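## Task

Scene with a 3.7 s delay: put exactly one small part (block, cylinder or plug) into every pocket of the turntable's trays. A part may be released into a chute in the lid from just over the chute's rim. A pocket sits under a chute only briefly: pressing the green button starts one counter-clockwise quarter turn (seen from above), and 3.7 s after the press a pocket is passing beneath each chute. A press registers only when the turntable is at rest (white glowing strips on the lid edges mean it is turning) and only if the button is held down briefly; it must be released before the next press. Only 7 quarter turns can be triggered. The turntable must be at rest at the end. Arm bases in metres, heading in degrees counter-clockwise from +x: arm1 x=+0.50 y=-0.03 z=+0.78 facing -134; arm2 x=-0.43 y=+0.65 z=+0.79 facing -47; arm3 x=-1.02 y=+0.02 z=+0.76 facing +46; arm4 x=-0.07 y=-0.65 z=+0.78 facing +133. Finish with all grippers open and arms moved away; anything held in place only by a robot does not count.

## Robot and tools

Setup: four identical i2rt Big YAM arms (arm1, arm2, arm3, arm4), each with six joints, a two-finger gripper and a wrist camera. Room cameras are cam_corner and cam_top; wrist cameras are arm1_cam_wrist to arm4_cam_wrist. Hand reach is roughly 1.0 m from the joint 1 axis. With joints 1 and 6 at 0 and the hand level and pointing forward, the wrist camera rides on top of the hand looking toward the fingertips. Joints move at different speeds, so the hand may sweep a wide path between postures.

Frame: one shared scene frame, origin on the floor, +z up. The hand point is midway between the fingertips; the hand z axis runs along the fingers and the fingers close along its y axis. Base positions and headings are given in the task text.

execute_actions: argument actions is a list holding one action or none (empty list just returns state and images). The action is an object keyed by arm name; each arm gets a joints object whose keys are absolute targets, not offsets, in radians for joints and metres for the gripper: joint1_rad -2.879 to 2.879 (tolerance ±0.045; rotates the arm about its base, positive counter-clockwise from above, 0 unfolds along the base heading); joint2_rad 0 to 3.141 (±0.14; shoulder, 0 points the upper arm backward near level, positive lifts it up then forward); joint3_rad 0 to 3.019 (±0.09; elbow, 0 is folded, positive opens); joint4_rad -1.692 to 1.57 (±0.055; hand pitch, positive tips fingers up); joint5_rad -1.57 to 1.57 (±0.03; hand yaw, positive toward the arm's right); joint6_rad -2.094 to 2.094 (±0.035; hand roll, positive clockwise viewed from behind the hand); gripper_m 0 to 0.093 (±0.003; fingertip gap, grip force about 50 to 62 N per pad, lower on some). Any subset of joints and arms can be named; all named motions start together and may finish at different times. Omitted joints or arms may still be driving toward earlier targets. An unknown key or out-of-range number rejects the whole call and nothing moves. Optional cameras: a list of camera names or "all"; omitted or null gives all, [] gives none; the pictures line lists the images in order.

wait: seconds from 0 to 10; commands nothing, the scene keeps running, and it returns state and images.

zoom_image: camera plus region [x0, y0, x1, y1] in pixels of that camera's latest full image, top-left origin, at most 504 by 504.

finished_scene: pass the current scene's number; it ends that scene irreversibly after the last command has been held, reports success, and gives the next task. Replying with no tool call ends everything.

Reading results: joint_status tells how each commanded motion ended. off_target means the joint stopped short and may still push. After contact_stop or time_out the joint holds where it stopped, though after time_out it may keep a target (within 0.375, 0.375, 0.113, 0.225, 0.075, 0.3 rad of its position for joints 1 to 6) and keep pushing, moving on if freed; sending its reported position relieves the push. "joint command not followed", usually with a cause line, means a safety check blocked that arm's joint targets (the gripper still acts); those joints read not_followed and the arm may retry them on later actions until new valid targets arrive or the path clears. Calls without an action never show this line. on_its_own lists what moved without this call's command; its "held at" is a target, not a position. A loaded joint may sag. Tiny target changes may not move a joint. If a call reports a stop, the rest of that reply's motion, wait and finished_scene calls are skipped.

Heat: holding loads, even while you are thinking, warms motors. MOTOR HOT appears at 85 °C; at 100 °C that whole arm and its gripper go limp until cooled (OVER-TEMPERATURE FAULT), joints then read limit_stop_at_motor_heat and must be resent. Some heat carries between scenes.

Plan button presses so parts are released within the window after the stated delay when a pocket passes under a chute.

Avoid: pressing two arms hard together (fails and ends the run); hard hits between arms, since the clearance check ignores fingers, gripper housings and wrist cameras and can react late; the arms never stop on contact and can push very hard; drops, slips and slams; knocking anything out of the work area. Loose objects may occasionally be nudged by outside pushes. At the end open all grippers, move arms clear and leave the turntable still.

Each tool is called after "Emit:" as name(argument=value, ...) on one line, values as JSON.

## Session

Emit:
execute_actions(actions=[])

Scene clock: 0.00 s.
Motor temperatures (°C, as the motors report them): arm1=[25 27 25 24 25 24] | arm2=[24 27 26 26 24 25] | arm3=[24 26 26 24 27 26] | arm4=[24 25 26 24 27 24]
arm1.joint_positions: joint1_rad=+0.696 joint2_rad=+0.431 joint3_rad=+1.464 joint4_rad=-1.546 joint5_rad=+0.015 joint6_rad=-0.010 gripper_m=+0.095
arm1.joint_status: not commanded
arm1.hand: x=+0.4920 y=-0.1415 z=+1.3424 quat_wxyz=(-0.337, -0.629, -0.592, +0.376) (m; scene frame)
arm2.joint_positions: joint1_rad=+0.316 joint2_rad=+0.442 joint3_rad=+1.469 joint4_rad=-1.552 joint5_rad=-0.009 joint6_rad=-0.002 gripper_m=+0.094
arm2.joint_status: not commanded
arm2.hand: x=-0.3309 y=+0.6016 z=+1.3533 quat_wxyz=(-0.489, -0.210, -0.837, +0.127) (m; scene frame)
arm3.joint_positions: joint1_rad=+0.037 joint2_rad=+0.420 joint3_rad=+1.470 joint4_rad=-1.519 joint5_rad=-0.015 joint6_rad=+0.004 gripper_m=+0.095
arm3.joint_status: not commanded
arm3.hand: x=-0.9380 y=+0.1127 z=+1.3277 quat_wxyz=(-0.469, +0.348, -0.782, -0.218) (m; scene frame)
arm4.joint_positions: joint1_rad=-0.208 joint2_rad=+0.424 joint3_rad=+1.464 joint4_rad=-1.540 joint5_rad=-0.001 joint6_rad=-0.004 gripper_m=+0.095
arm4.joint_status: not commanded
arm4.hand: x=-0.1361 y=-0.5590 z=+1.3365 quat_wxyz=(-0.256, +0.752, -0.416, -0.443) (m; scene frame)
pictures: arm1_cam_wrist, arm2_cam_wrist, arm3_cam_wrist, arm4_cam_wrist, cam_corner, cam_top
Images, in order (width x height): arm1_cam_wrist 616x616, arm2_cam_wrist 616x616, arm3_cam_wrist 616x616, arm4_cam_wrist 616x616, cam_corner 672x504, cam_top 672x504.

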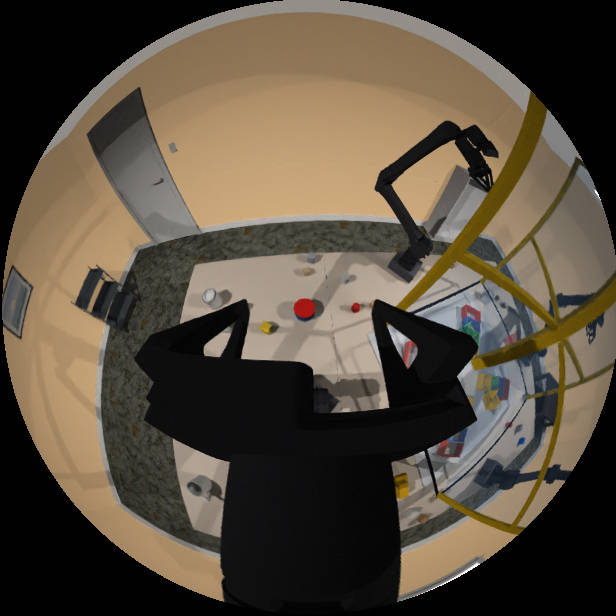

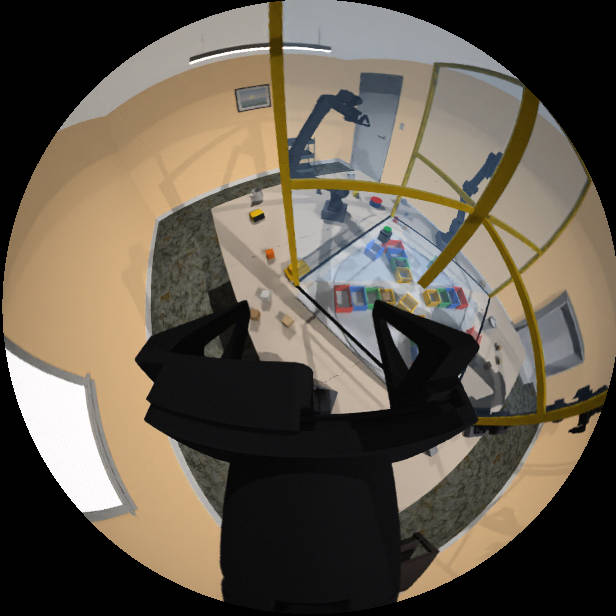

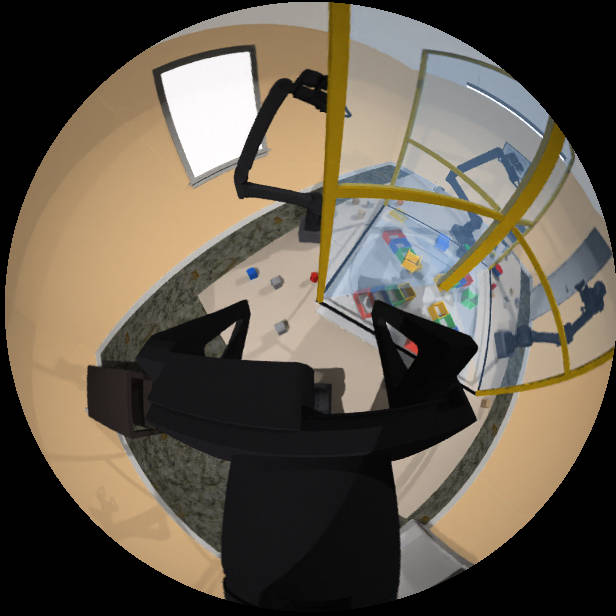

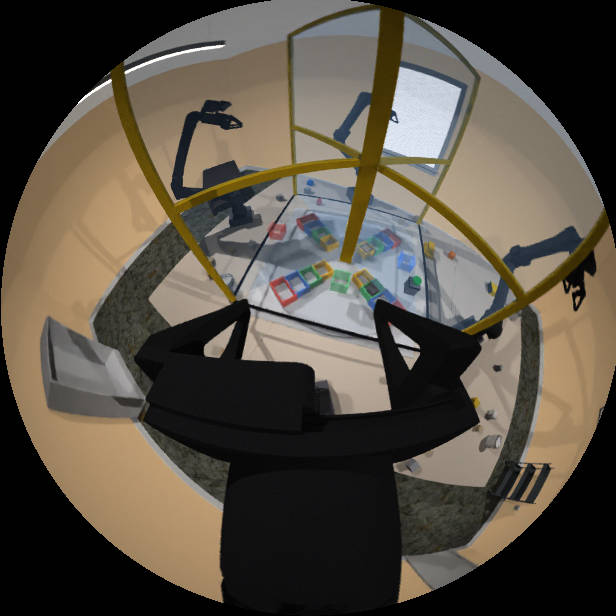

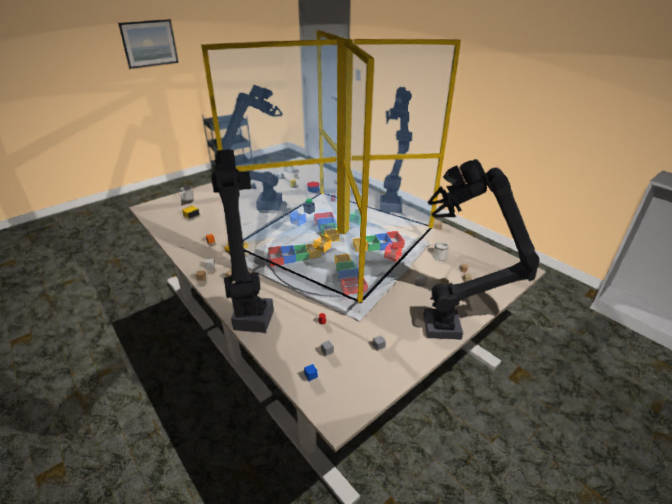

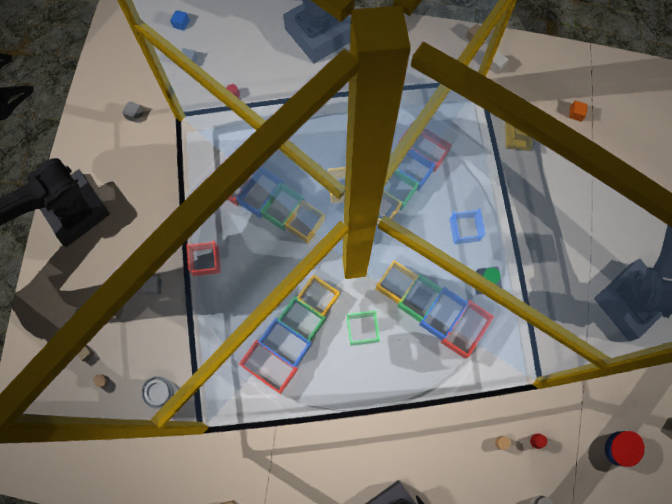

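Emit:
execute_actions(actions=[{"arm1":{"joints":{"joint2_rad":1.0}},"arm2":{"joints":{"joint1_rad":0.9,"joint3_rad":0.9}},"arm3":{"joints":{"joint1_rad":0.5,"joint4_rad":-0.8}},"arm4":{"joints":{"joint1_rad":-2.2,"joint2_rad":1.3,"joint3_rad":1.3}}}])

Emit:
zoom_image(camera="cam_top", region=[168,0,672,504])

Emit:
zoom_image(camera="cam_corner", region=[120,130,560,400])

Scene clock: 16.00 s.
Motor temperatures (°C, as the motors report them): arm1=[25 27 27 25 25 24] | arm2=[24 28 27 26 24 25] | arm3=[24 26 28 24 27 26] | arm4=[24 26 28 24 28 24]
arm1.joint_positions: joint1_rad=+0.696 joint2_rad=+0.994 joint3_rad=+1.464 joint4_rad=-1.546 joint5_rad=+0.015 joint6_rad=-0.010 gripper_m=+0.095
arm1.joint_status: all done
arm1.hand: x=+0.4775 y=-0.3545 z=+1.2268 quat_wxyz=(-0.160, -0.705, -0.665, +0.186) (m; scene frame)
arm2.joint_positions: joint1_rad=+0.889 joint2_rad=+0.443 joint3_rad=+0.907 joint4_rad=-1.552 joint5_rad=-0.009 joint6_rad=-0.002 gripper_m=+0.094
arm2.joint_status: all done
arm2.hand: x=-0.2696 y=+0.6668 z=+1.1029 quat_wxyz=(-0.242, +0.037, -0.970, -0.005) (m; scene frame)
arm3.joint_positions: joint1_rad=+0.496 joint2_rad=+0.420 joint3_rad=+1.470 joint4_rad=-0.819 joint5_rad=-0.015 joint6_rad=+0.004 gripper_m=+0.095
arm3.joint_status: all done
arm3.hand: x=-0.9758 y=+0.1575 z=+1.4953 quat_wxyz=(-0.618, +0.377, -0.499, -0.478) (m; scene frame)
arm4.joint_positions: joint1_rad=-2.205 joint2_rad=+1.315 joint3_rad=+1.271 joint4_rad=-1.535 joint5_rad=+0.001 joint6_rad=-0.016 gripper_m=+0.095
arm4.joint_status: all done
arm4.hand: x=+0.2945 y=-0.6084 z=+1.0320 quat_wxyz=(-0.001, +0.069, -0.998, -0.005) (m; scene frame)
pictures: arm1_cam_wrist, arm2_cam_wrist, arm3_cam_wrist, arm4_cam_wrist, cam_corner, cam_top
Images, in order (width x height): arm1_cam_wrist 616x616, arm2_cam_wrist 616x616, arm3_cam_wrist 616x616, arm4_cam_wrist 616x616, cam_corner 672x504, cam_top 672x504.

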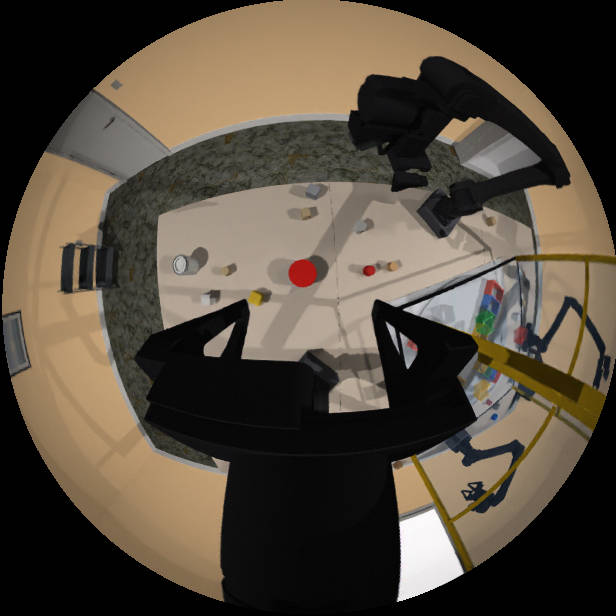

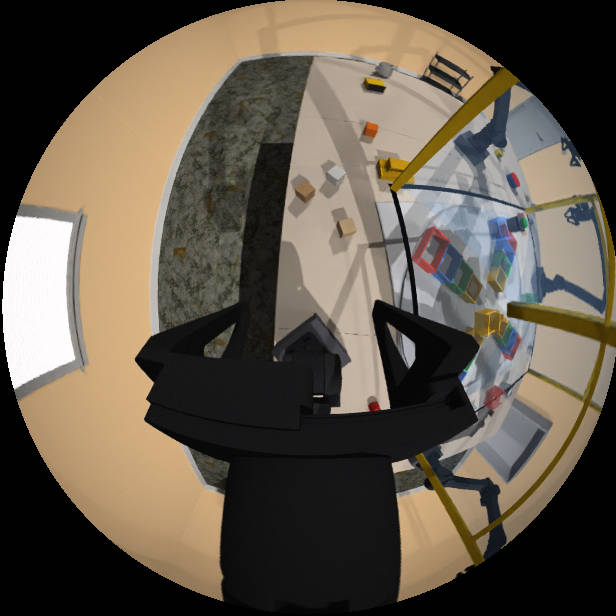

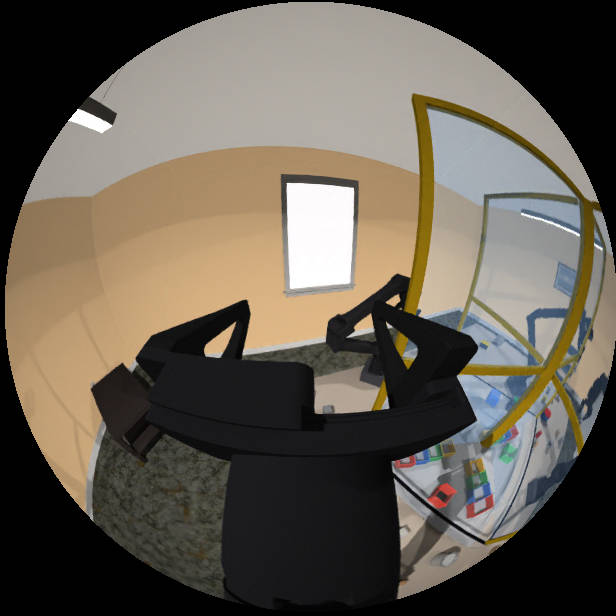

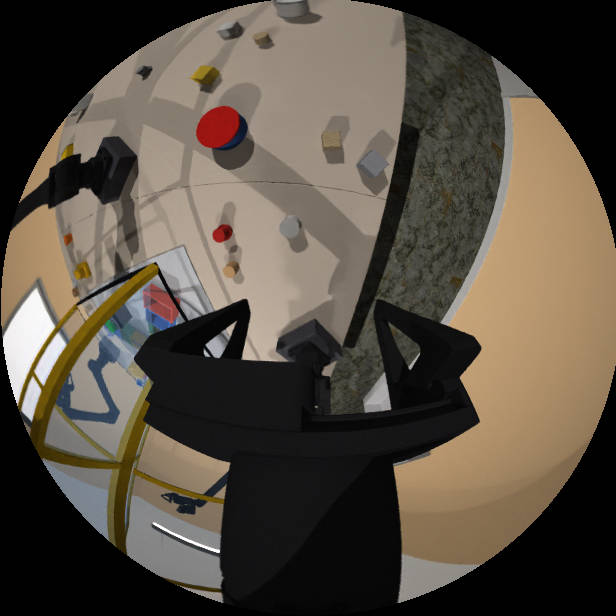

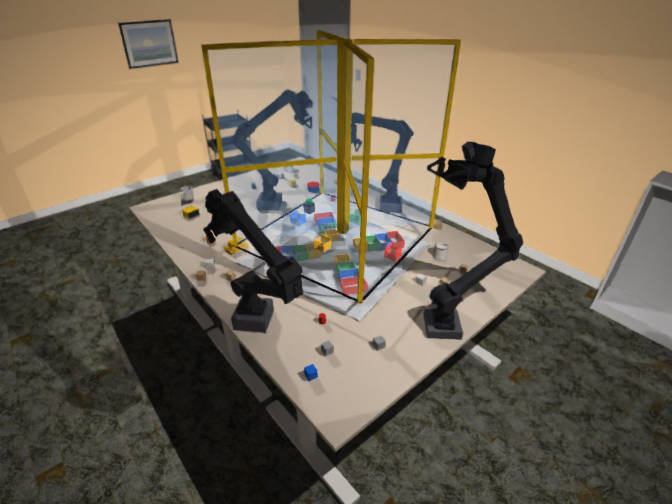

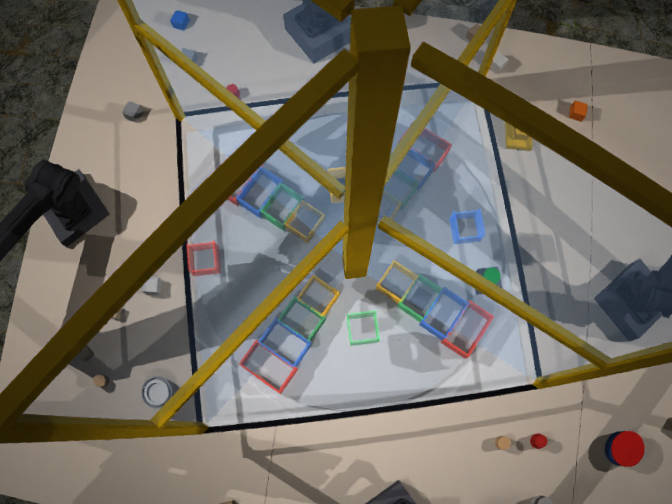

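Region (168, 0, 672, 504) of cam_top's 672x504 image, scaled by 1.000.

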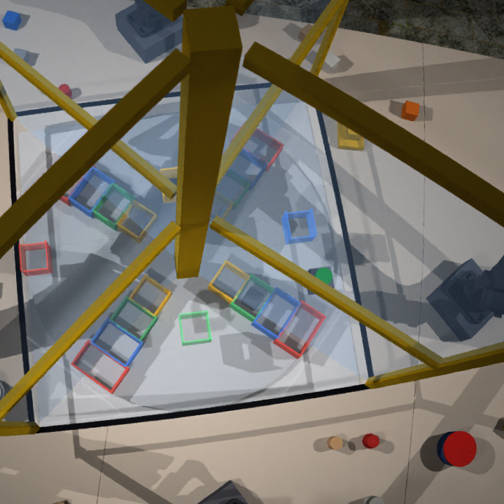

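Region (120, 130, 560, 400) of cam_corner's 672x504 image, scaled by 1.145, with more detail than that image has; it fills the top 309 rows of this view, and the rest is white.

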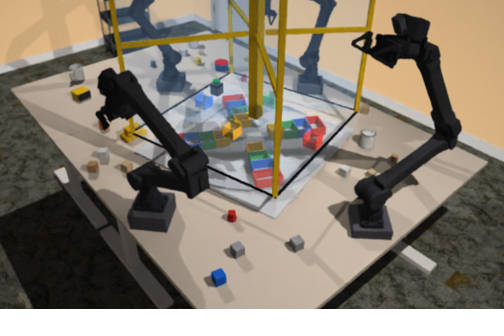

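Emit:
execute_actions(actions=[{"arm1":{"joints":{"joint1_rad":1.17,"joint2_rad":1.377,"joint3_rad":0.958,"joint4_rad":-1.151}},"arm2":{"joints":{"joint1_rad":0.75,"joint2_rad":1.377,"joint3_rad":0.958,"joint4_rad":-1.151}},"arm3":{"joints":{"joint1_rad":0.35,"joint2_rad":1.304,"joint3_rad":0.874,"joint4_rad":-1.14}},"arm4":{"joints":{"joint1_rad":-2.15,"joint2_rad":1.377,"joint3_rad":0.958,"joint4_rad":-1.151}}}])

Scene clock: 57.60 s.
Motor temperatures (°C, as the motors report them): arm1=[25 27 29 25 25 24] | arm2=[24 28 29 26 24 25] | arm3=[24 26 29 24 27 26] | arm4=[24 26 32 24 27 24]
arm1.joint_positions: joint1_rad=+1.174 joint2_rad=+1.374 joint3_rad=+0.943 joint4_rad=-1.163 joint5_rad=+0.015 joint6_rad=-0.010 gripper_m=+0.095
arm1.joint_status: all done
arm1.hand: x=+0.6405 y=-0.3533 z=+0.8941 quat_wxyz=(+0.015, -0.543, -0.840, +0.001) (m; scene frame)
arm2.joint_positions: joint1_rad=+0.759 joint2_rad=+1.371 joint3_rad=+0.920 joint4_rad=-1.166 joint5_rad=-0.009 joint6_rad=-0.002 gripper_m=+0.094
arm2.joint_status: all done
arm2.hand: x=-0.0869 y=+0.6315 z=+0.9004 quat_wxyz=(+0.019, -0.030, -0.999, +0.002) (m; scene frame)
arm3.joint_positions: joint1_rad=+0.353 joint2_rad=+1.288 joint3_rad=+0.866 joint4_rad=-1.135 joint5_rad=-0.015 joint6_rad=+0.004 gripper_m=+0.095
arm3.joint_status: all done
arm3.hand: x=-0.8842 y=+0.3293 z=+0.8694 quat_wxyz=(+0.005, +0.542, -0.840, -0.011) (m; scene frame)
arm4.joint_positions: joint1_rad=-2.157 joint2_rad=+1.393 joint3_rad=+0.945 joint4_rad=-1.166 joint5_rad=+0.001 joint6_rad=-0.015 gripper_m=+0.095
arm4.joint_status: all done
arm4.hand: x=+0.2777 y=-0.5915 z=+0.8846 quat_wxyz=(+0.016, +0.093, -0.996, -0.003) (m; scene frame)
pictures: arm1_cam_wrist, arm2_cam_wrist, arm3_cam_wrist, arm4_cam_wrist, cam_corner, cam_top
Images, in order (width x height): arm1_cam_wrist 616x616, arm2_cam_wrist 616x616, arm3_cam_wrist 616x616, arm4_cam_wrist 616x616, cam_corner 672x504, cam_top 672x504.

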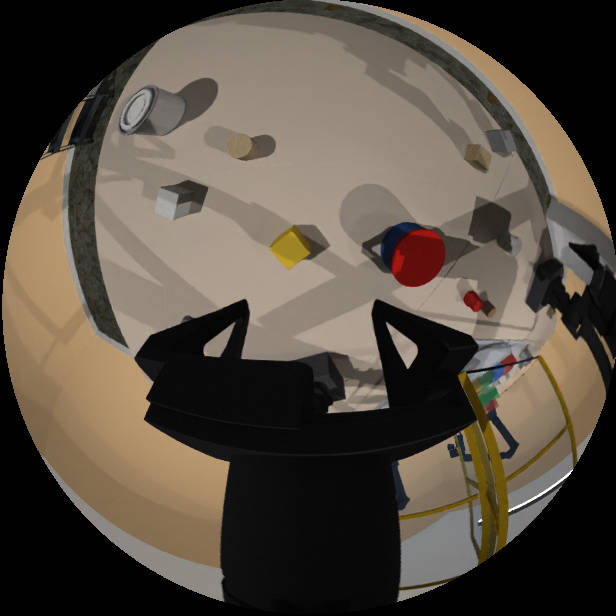

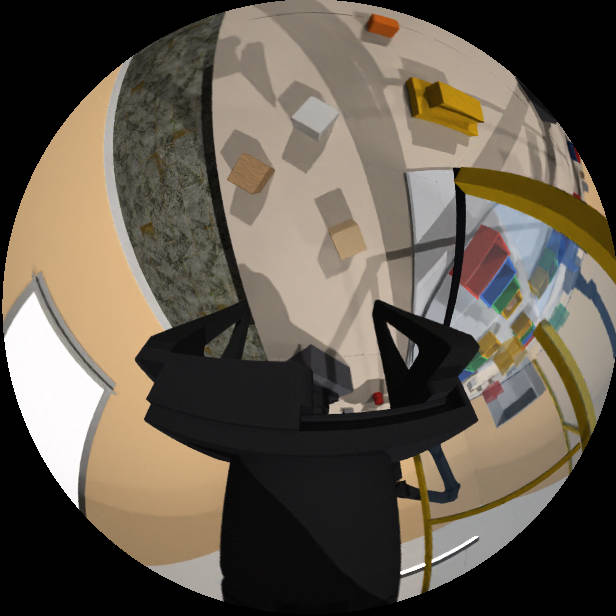

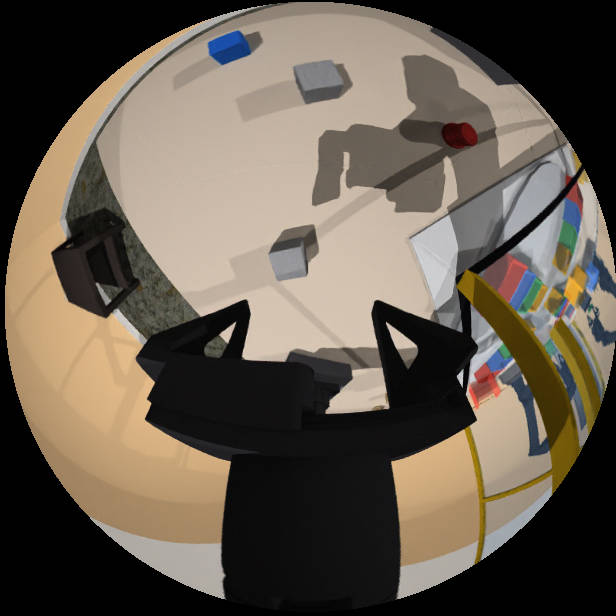

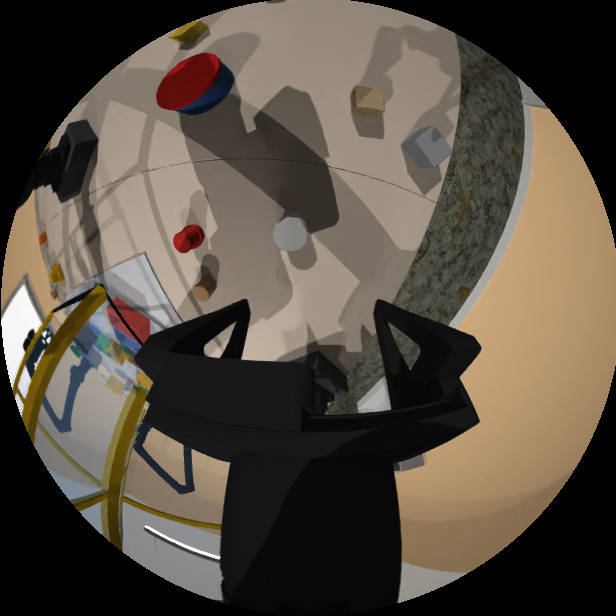

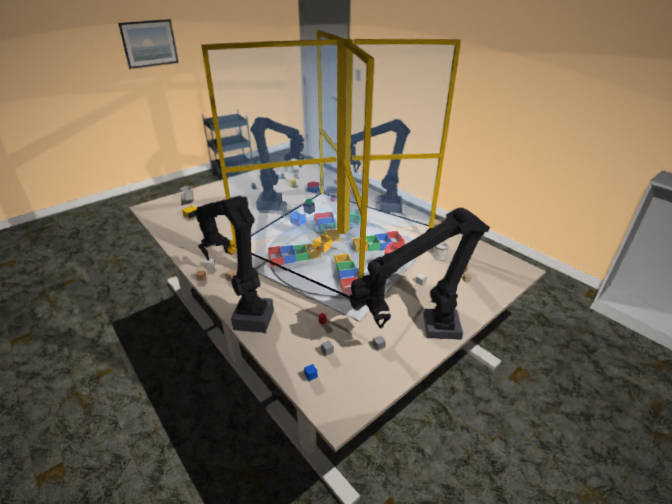

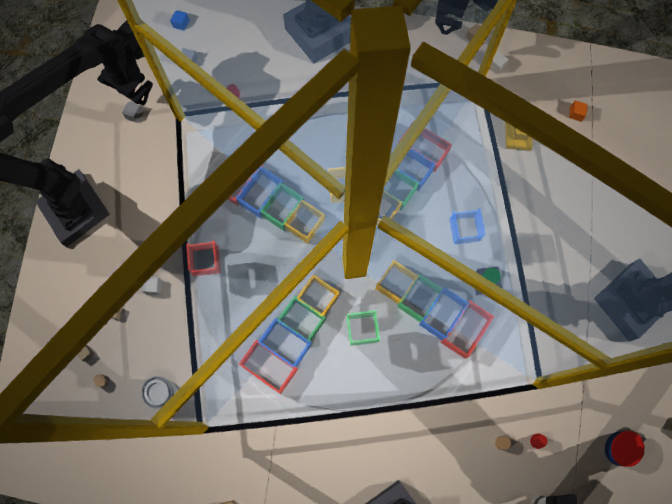

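Emit:
execute_actions(actions=[{"arm1":{"joints":{"joint1_rad":1.24,"joint2_rad":1.542,"joint3_rad":0.787,"joint4_rad":-0.79,"joint6_rad":0.7}},"arm2":{"joints":{"joint1_rad":0.61,"joint2_rad":1.588,"joint3_rad":0.77,"joint4_rad":-0.726,"joint6_rad":-0.4}},"arm3":{"joints":{"joint1_rad":0.415,"joint2_rad":1.435,"joint3_rad":0.724,"joint4_rad":-0.85}},"arm4":{"joints":{"joint1_rad":-2.095,"joint2_rad":1.552,"joint3_rad":0.813,"joint4_rad":-0.79}}}], cameras=["arm1_cam_wrist","arm2_cam_wrist","arm3_cam_wrist","arm4_cam_wrist","cam_corner"])

Scene clock: 79.70 s.
Motor temperatures (°C, as the motors report them): arm1=[25 27 29 24 25 24] | arm2=[24 28 30 26 24 25] | arm3=[24 26 29 24 27 26] | arm4=[24 26 31 24 27 24]
arm1.joint_positions: joint1_rad=+1.234 joint2_rad=+1.550 joint3_rad=+0.772 joint4_rad=-0.802 joint5_rad=+0.015 joint6_rad=+0.683 gripper_m=+0.095
arm1.joint_status: all done
arm1.hand: x=+0.6576 y=-0.3404 z=+0.7806 quat_wxyz=(+0.007, -0.777, -0.629, +0.008) (m; scene frame)
arm2.joint_positions: joint1_rad=+0.608 joint2_rad=+1.595 joint3_rad=+0.761 joint4_rad=-0.742 joint5_rad=-0.009 joint6_rad=-0.387 gripper_m=+0.094
arm2.joint_status: all done
arm2.hand: x=-0.0846 y=+0.5761 z=+0.7767 quat_wxyz=(-0.002, +0.087, -0.996, +0.003) (m; scene frame)
arm3.joint_positions: joint1_rad=+0.416 joint2_rad=+1.440 joint3_rad=+0.718 joint4_rad=-0.860 joint5_rad=-0.015 joint6_rad=+0.004 gripper_m=+0.095
arm3.joint_status: all done
arm3.hand: x=-0.9086 y=+0.3272 z=+0.7751 quat_wxyz=(+0.016, +0.568, -0.823, -0.003) (m; scene frame)
arm4.joint_positions: joint1_rad=-2.101 joint2_rad=+1.567 joint3_rad=+0.793 joint4_rad=-0.805 joint5_rad=+0.001 joint6_rad=-0.015 gripper_m=+0.095
arm4.joint_status: all done
arm4.hand: x=+0.2788 y=-0.5699 z=+0.7774 quat_wxyz=(-0.001, +0.120, -0.993, -0.004) (m; scene frame)
pictures: arm1_cam_wrist, arm2_cam_wrist, arm3_cam_wrist, arm4_cam_wrist, cam_corner
Images, in order (width x height): arm1_cam_wrist 616x616, arm2_cam_wrist 616x616, arm3_cam_wrist 616x616, arm4_cam_wrist 616x616, cam_corner 672x504.

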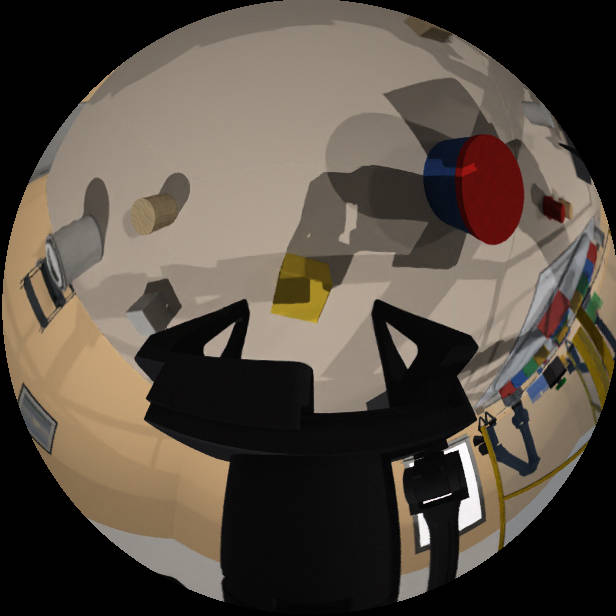

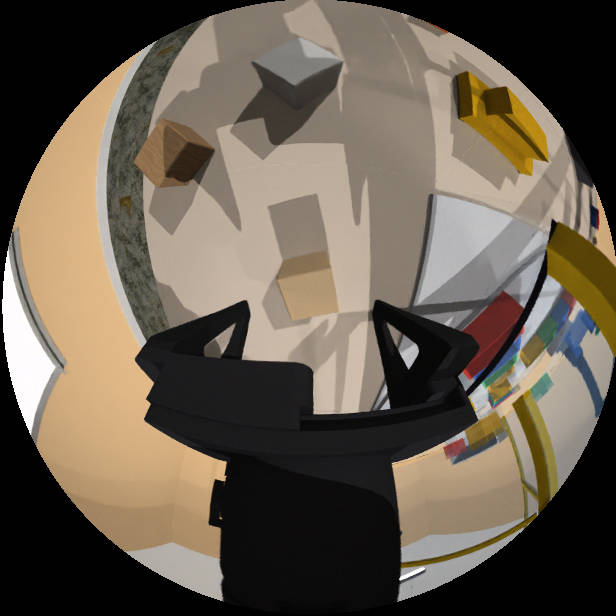

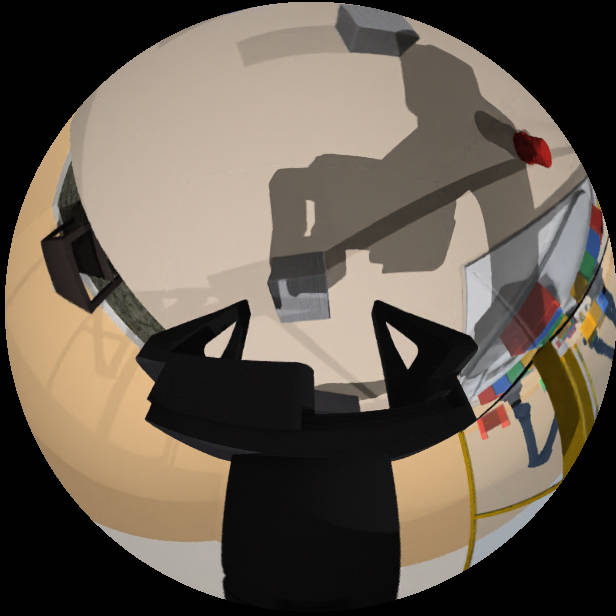

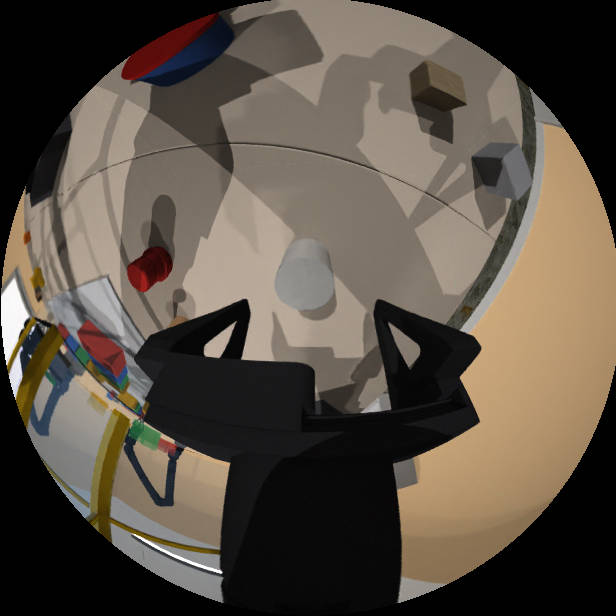

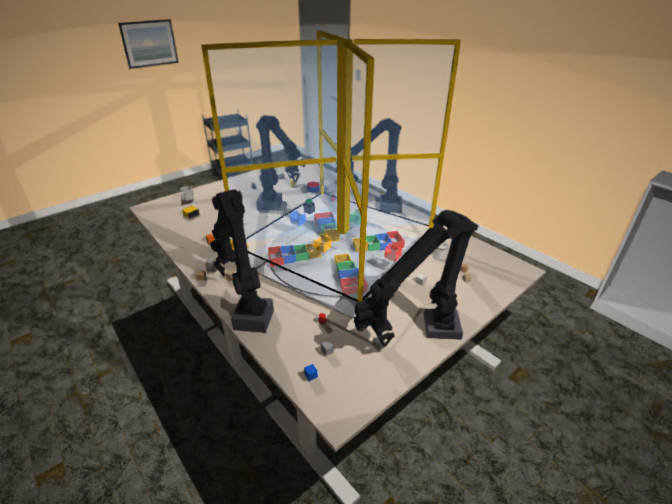

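Emit:
execute_actions(actions=[{"arm1":{"joints":{"joint2_rad":1.597,"joint4_rad":-0.715,"joint6_rad":0.9}},"arm2":{"joints":{"joint2_rad":1.633,"joint4_rad":-0.66,"joint6_rad":-0.6}},"arm3":{"joints":{"joint2_rad":1.48,"joint4_rad":-0.78,"joint6_rad":-0.1}},"arm4":{"joints":{"joint2_rad":1.635,"joint3_rad":0.865,"joint4_rad":-0.745}}}], cameras=[])

Emit:
execute_actions(actions=[{"arm1":{"joints":{"gripper_m":0.015}},"arm2":{"joints":{"gripper_m":0.015}},"arm3":{"joints":{"gripper_m":0.015}},"arm4":{"joints":{"gripper_m":0.015}}}], cameras=["arm1_cam_wrist","arm2_cam_wrist","arm3_cam_wrist","arm4_cam_wrist"])

Scene clock: 88.60 s.
Motor temperatures (°C, as the motors report them): arm1=[25 27 29 24 25 24] | arm2=[24 28 29 26 24 25] | arm3=[24 26 29 24 27 26] | arm4=[24 27 31 24 27 24]
arm1.joint_positions: joint1_rad=+1.234 joint2_rad=+1.587 joint3_rad=+0.772 joint4_rad=-0.727 joint5_rad=+0.015 joint6_rad=+0.884 gripper_m=+0.095
arm1.joint_status: all done
arm1.hand: x=+0.6636 y=-0.3523 z=+0.7686 quat_wxyz=(-0.013, -0.836, -0.548, +0.011) (m; scene frame)
arm2.joint_positions: joint1_rad=+0.608 joint2_rad=+1.616 joint3_rad=+0.761 joint4_rad=-0.676 joint5_rad=-0.009 joint6_rad=-0.586 gripper_m=+0.094
arm2.joint_status: all done
arm2.hand: x=-0.0719 y=+0.5732 z=+0.7701 quat_wxyz=(-0.022, +0.186, -0.982, +0.012) (m; scene frame)
arm3.joint_positions: joint1_rad=+0.416 joint2_rad=+1.462 joint3_rad=+0.718 joint4_rad=-0.791 joint5_rad=-0.015 joint6_rad=-0.090 gripper_m=+0.095
arm3.joint_status: all done
arm3.hand: x=-0.9036 y=+0.3407 z=+0.7685 quat_wxyz=(-0.004, +0.606, -0.795, -0.017) (m; scene frame)
arm4.joint_positions: joint1_rad=-2.101 joint2_rad=+1.641 joint3_rad=+0.825 joint4_rad=-0.758 joint5_rad=+0.001 joint6_rad=-0.015 gripper_m=+0.095
arm4.joint_status: all done
arm4.hand: x=+0.2963 y=-0.5658 z=+0.7603 quat_wxyz=(-0.004, +0.120, -0.993, -0.005) (m; scene frame)
pictures: none
No camera images: the call's "cameras" was empty. Leave "cameras" out to get every camera's image.

Scene clock: 89.27 s.
Motor temperatures (°C, as the motors report them): arm1=[25 27 29 24 25 24] | arm2=[24 28 29 26 24 25] | arm3=[24 26 29 24 27 26] | arm4=[24 27 31 24 27 24]
arm1.joint_positions: joint1_rad=+1.234 joint2_rad=+1.587 joint3_rad=+0.772 joint4_rad=-0.727 joint5_rad=+0.015 joint6_rad=+0.885 gripper_m=+0.038
arm1.joint_status: gripper_m off_target (ended at +0.038, target +0.015)
arm1.hand: x=+0.6636 y=-0.3524 z=+0.7686 quat_wxyz=(-0.013, -0.837, -0.548, +0.011) (m; scene frame)
arm2.joint_positions: joint1_rad=+0.608 joint2_rad=+1.616 joint3_rad=+0.761 joint4_rad=-0.676 joint5_rad=-0.009 joint6_rad=-0.587 gripper_m=+0.015
arm2.joint_status: all done
arm2.hand: x=-0.0719 y=+0.5733 z=+0.7701 quat_wxyz=(-0.022, +0.187, -0.982, +0.011) (m; scene frame)
arm3.joint_positions: joint1_rad=+0.416 joint2_rad=+1.462 joint3_rad=+0.718 joint4_rad=-0.789 joint5_rad=-0.015 joint6_rad=-0.091 gripper_m=+0.039
arm3.joint_status: gripper_m off_target (ended at +0.039, target +0.015)
arm3.hand: x=-0.9033 y=+0.3411 z=+0.7685 quat_wxyz=(-0.005, +0.607, -0.795, -0.017) (m; scene frame)
arm4.joint_positions: joint1_rad=-2.101 joint2_rad=+1.641 joint3_rad=+0.825 joint4_rad=-0.758 joint5_rad=+0.000 joint6_rad=-0.014 gripper_m=+0.039
arm4.joint_status: gripper_m off_target (ended at +0.039, target +0.015)
arm4.hand: x=+0.2963 y=-0.5657 z=+0.7603 quat_wxyz=(-0.004, +0.120, -0.993, -0.005) (m; scene frame)
pictures: arm1_cam_wrist, arm2_cam_wrist, arm3_cam_wrist, arm4_cam_wrist
Images, in order (width x height): arm1_cam_wrist 616x616, arm2_cam_wrist 616x616, arm3_cam_wrist 616x616, arm4_cam_wrist 616x616.

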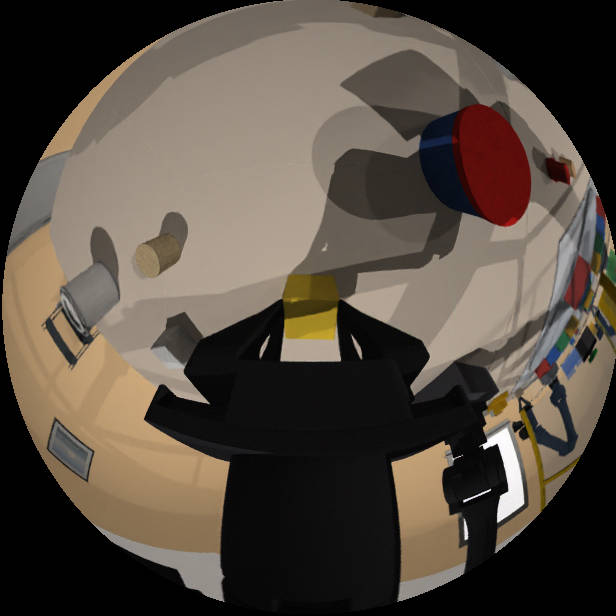

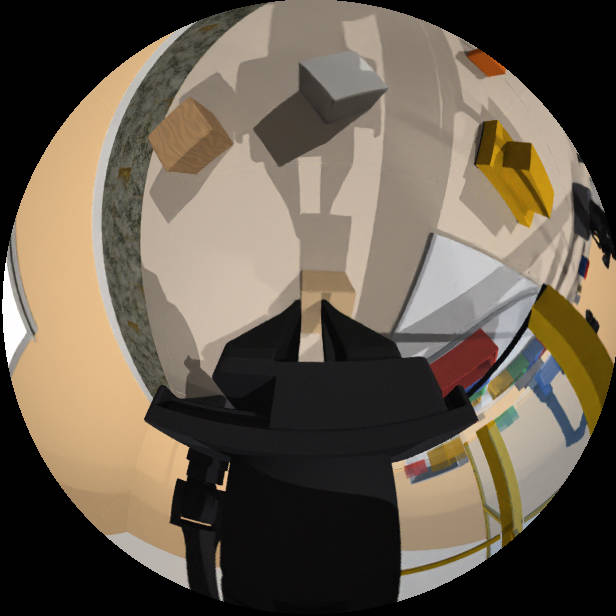

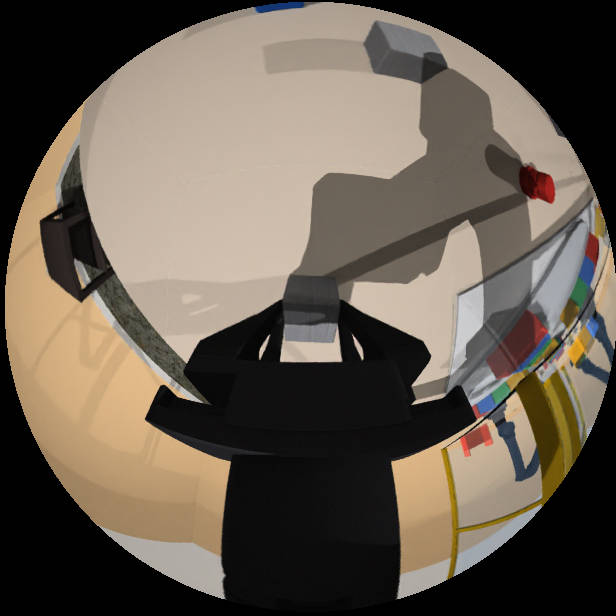

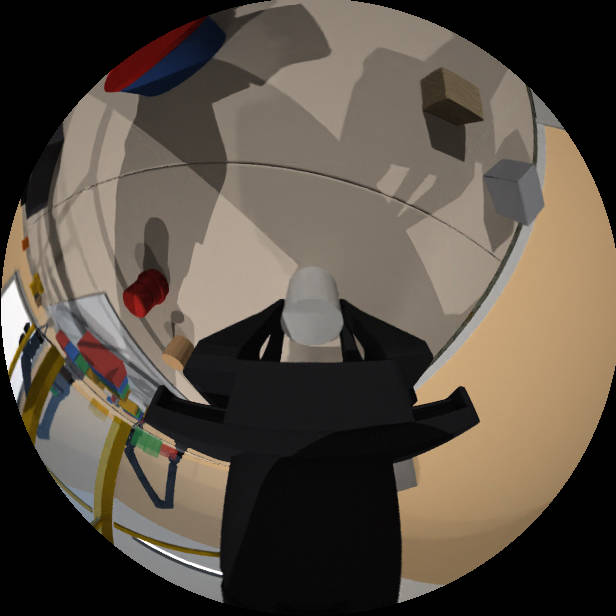

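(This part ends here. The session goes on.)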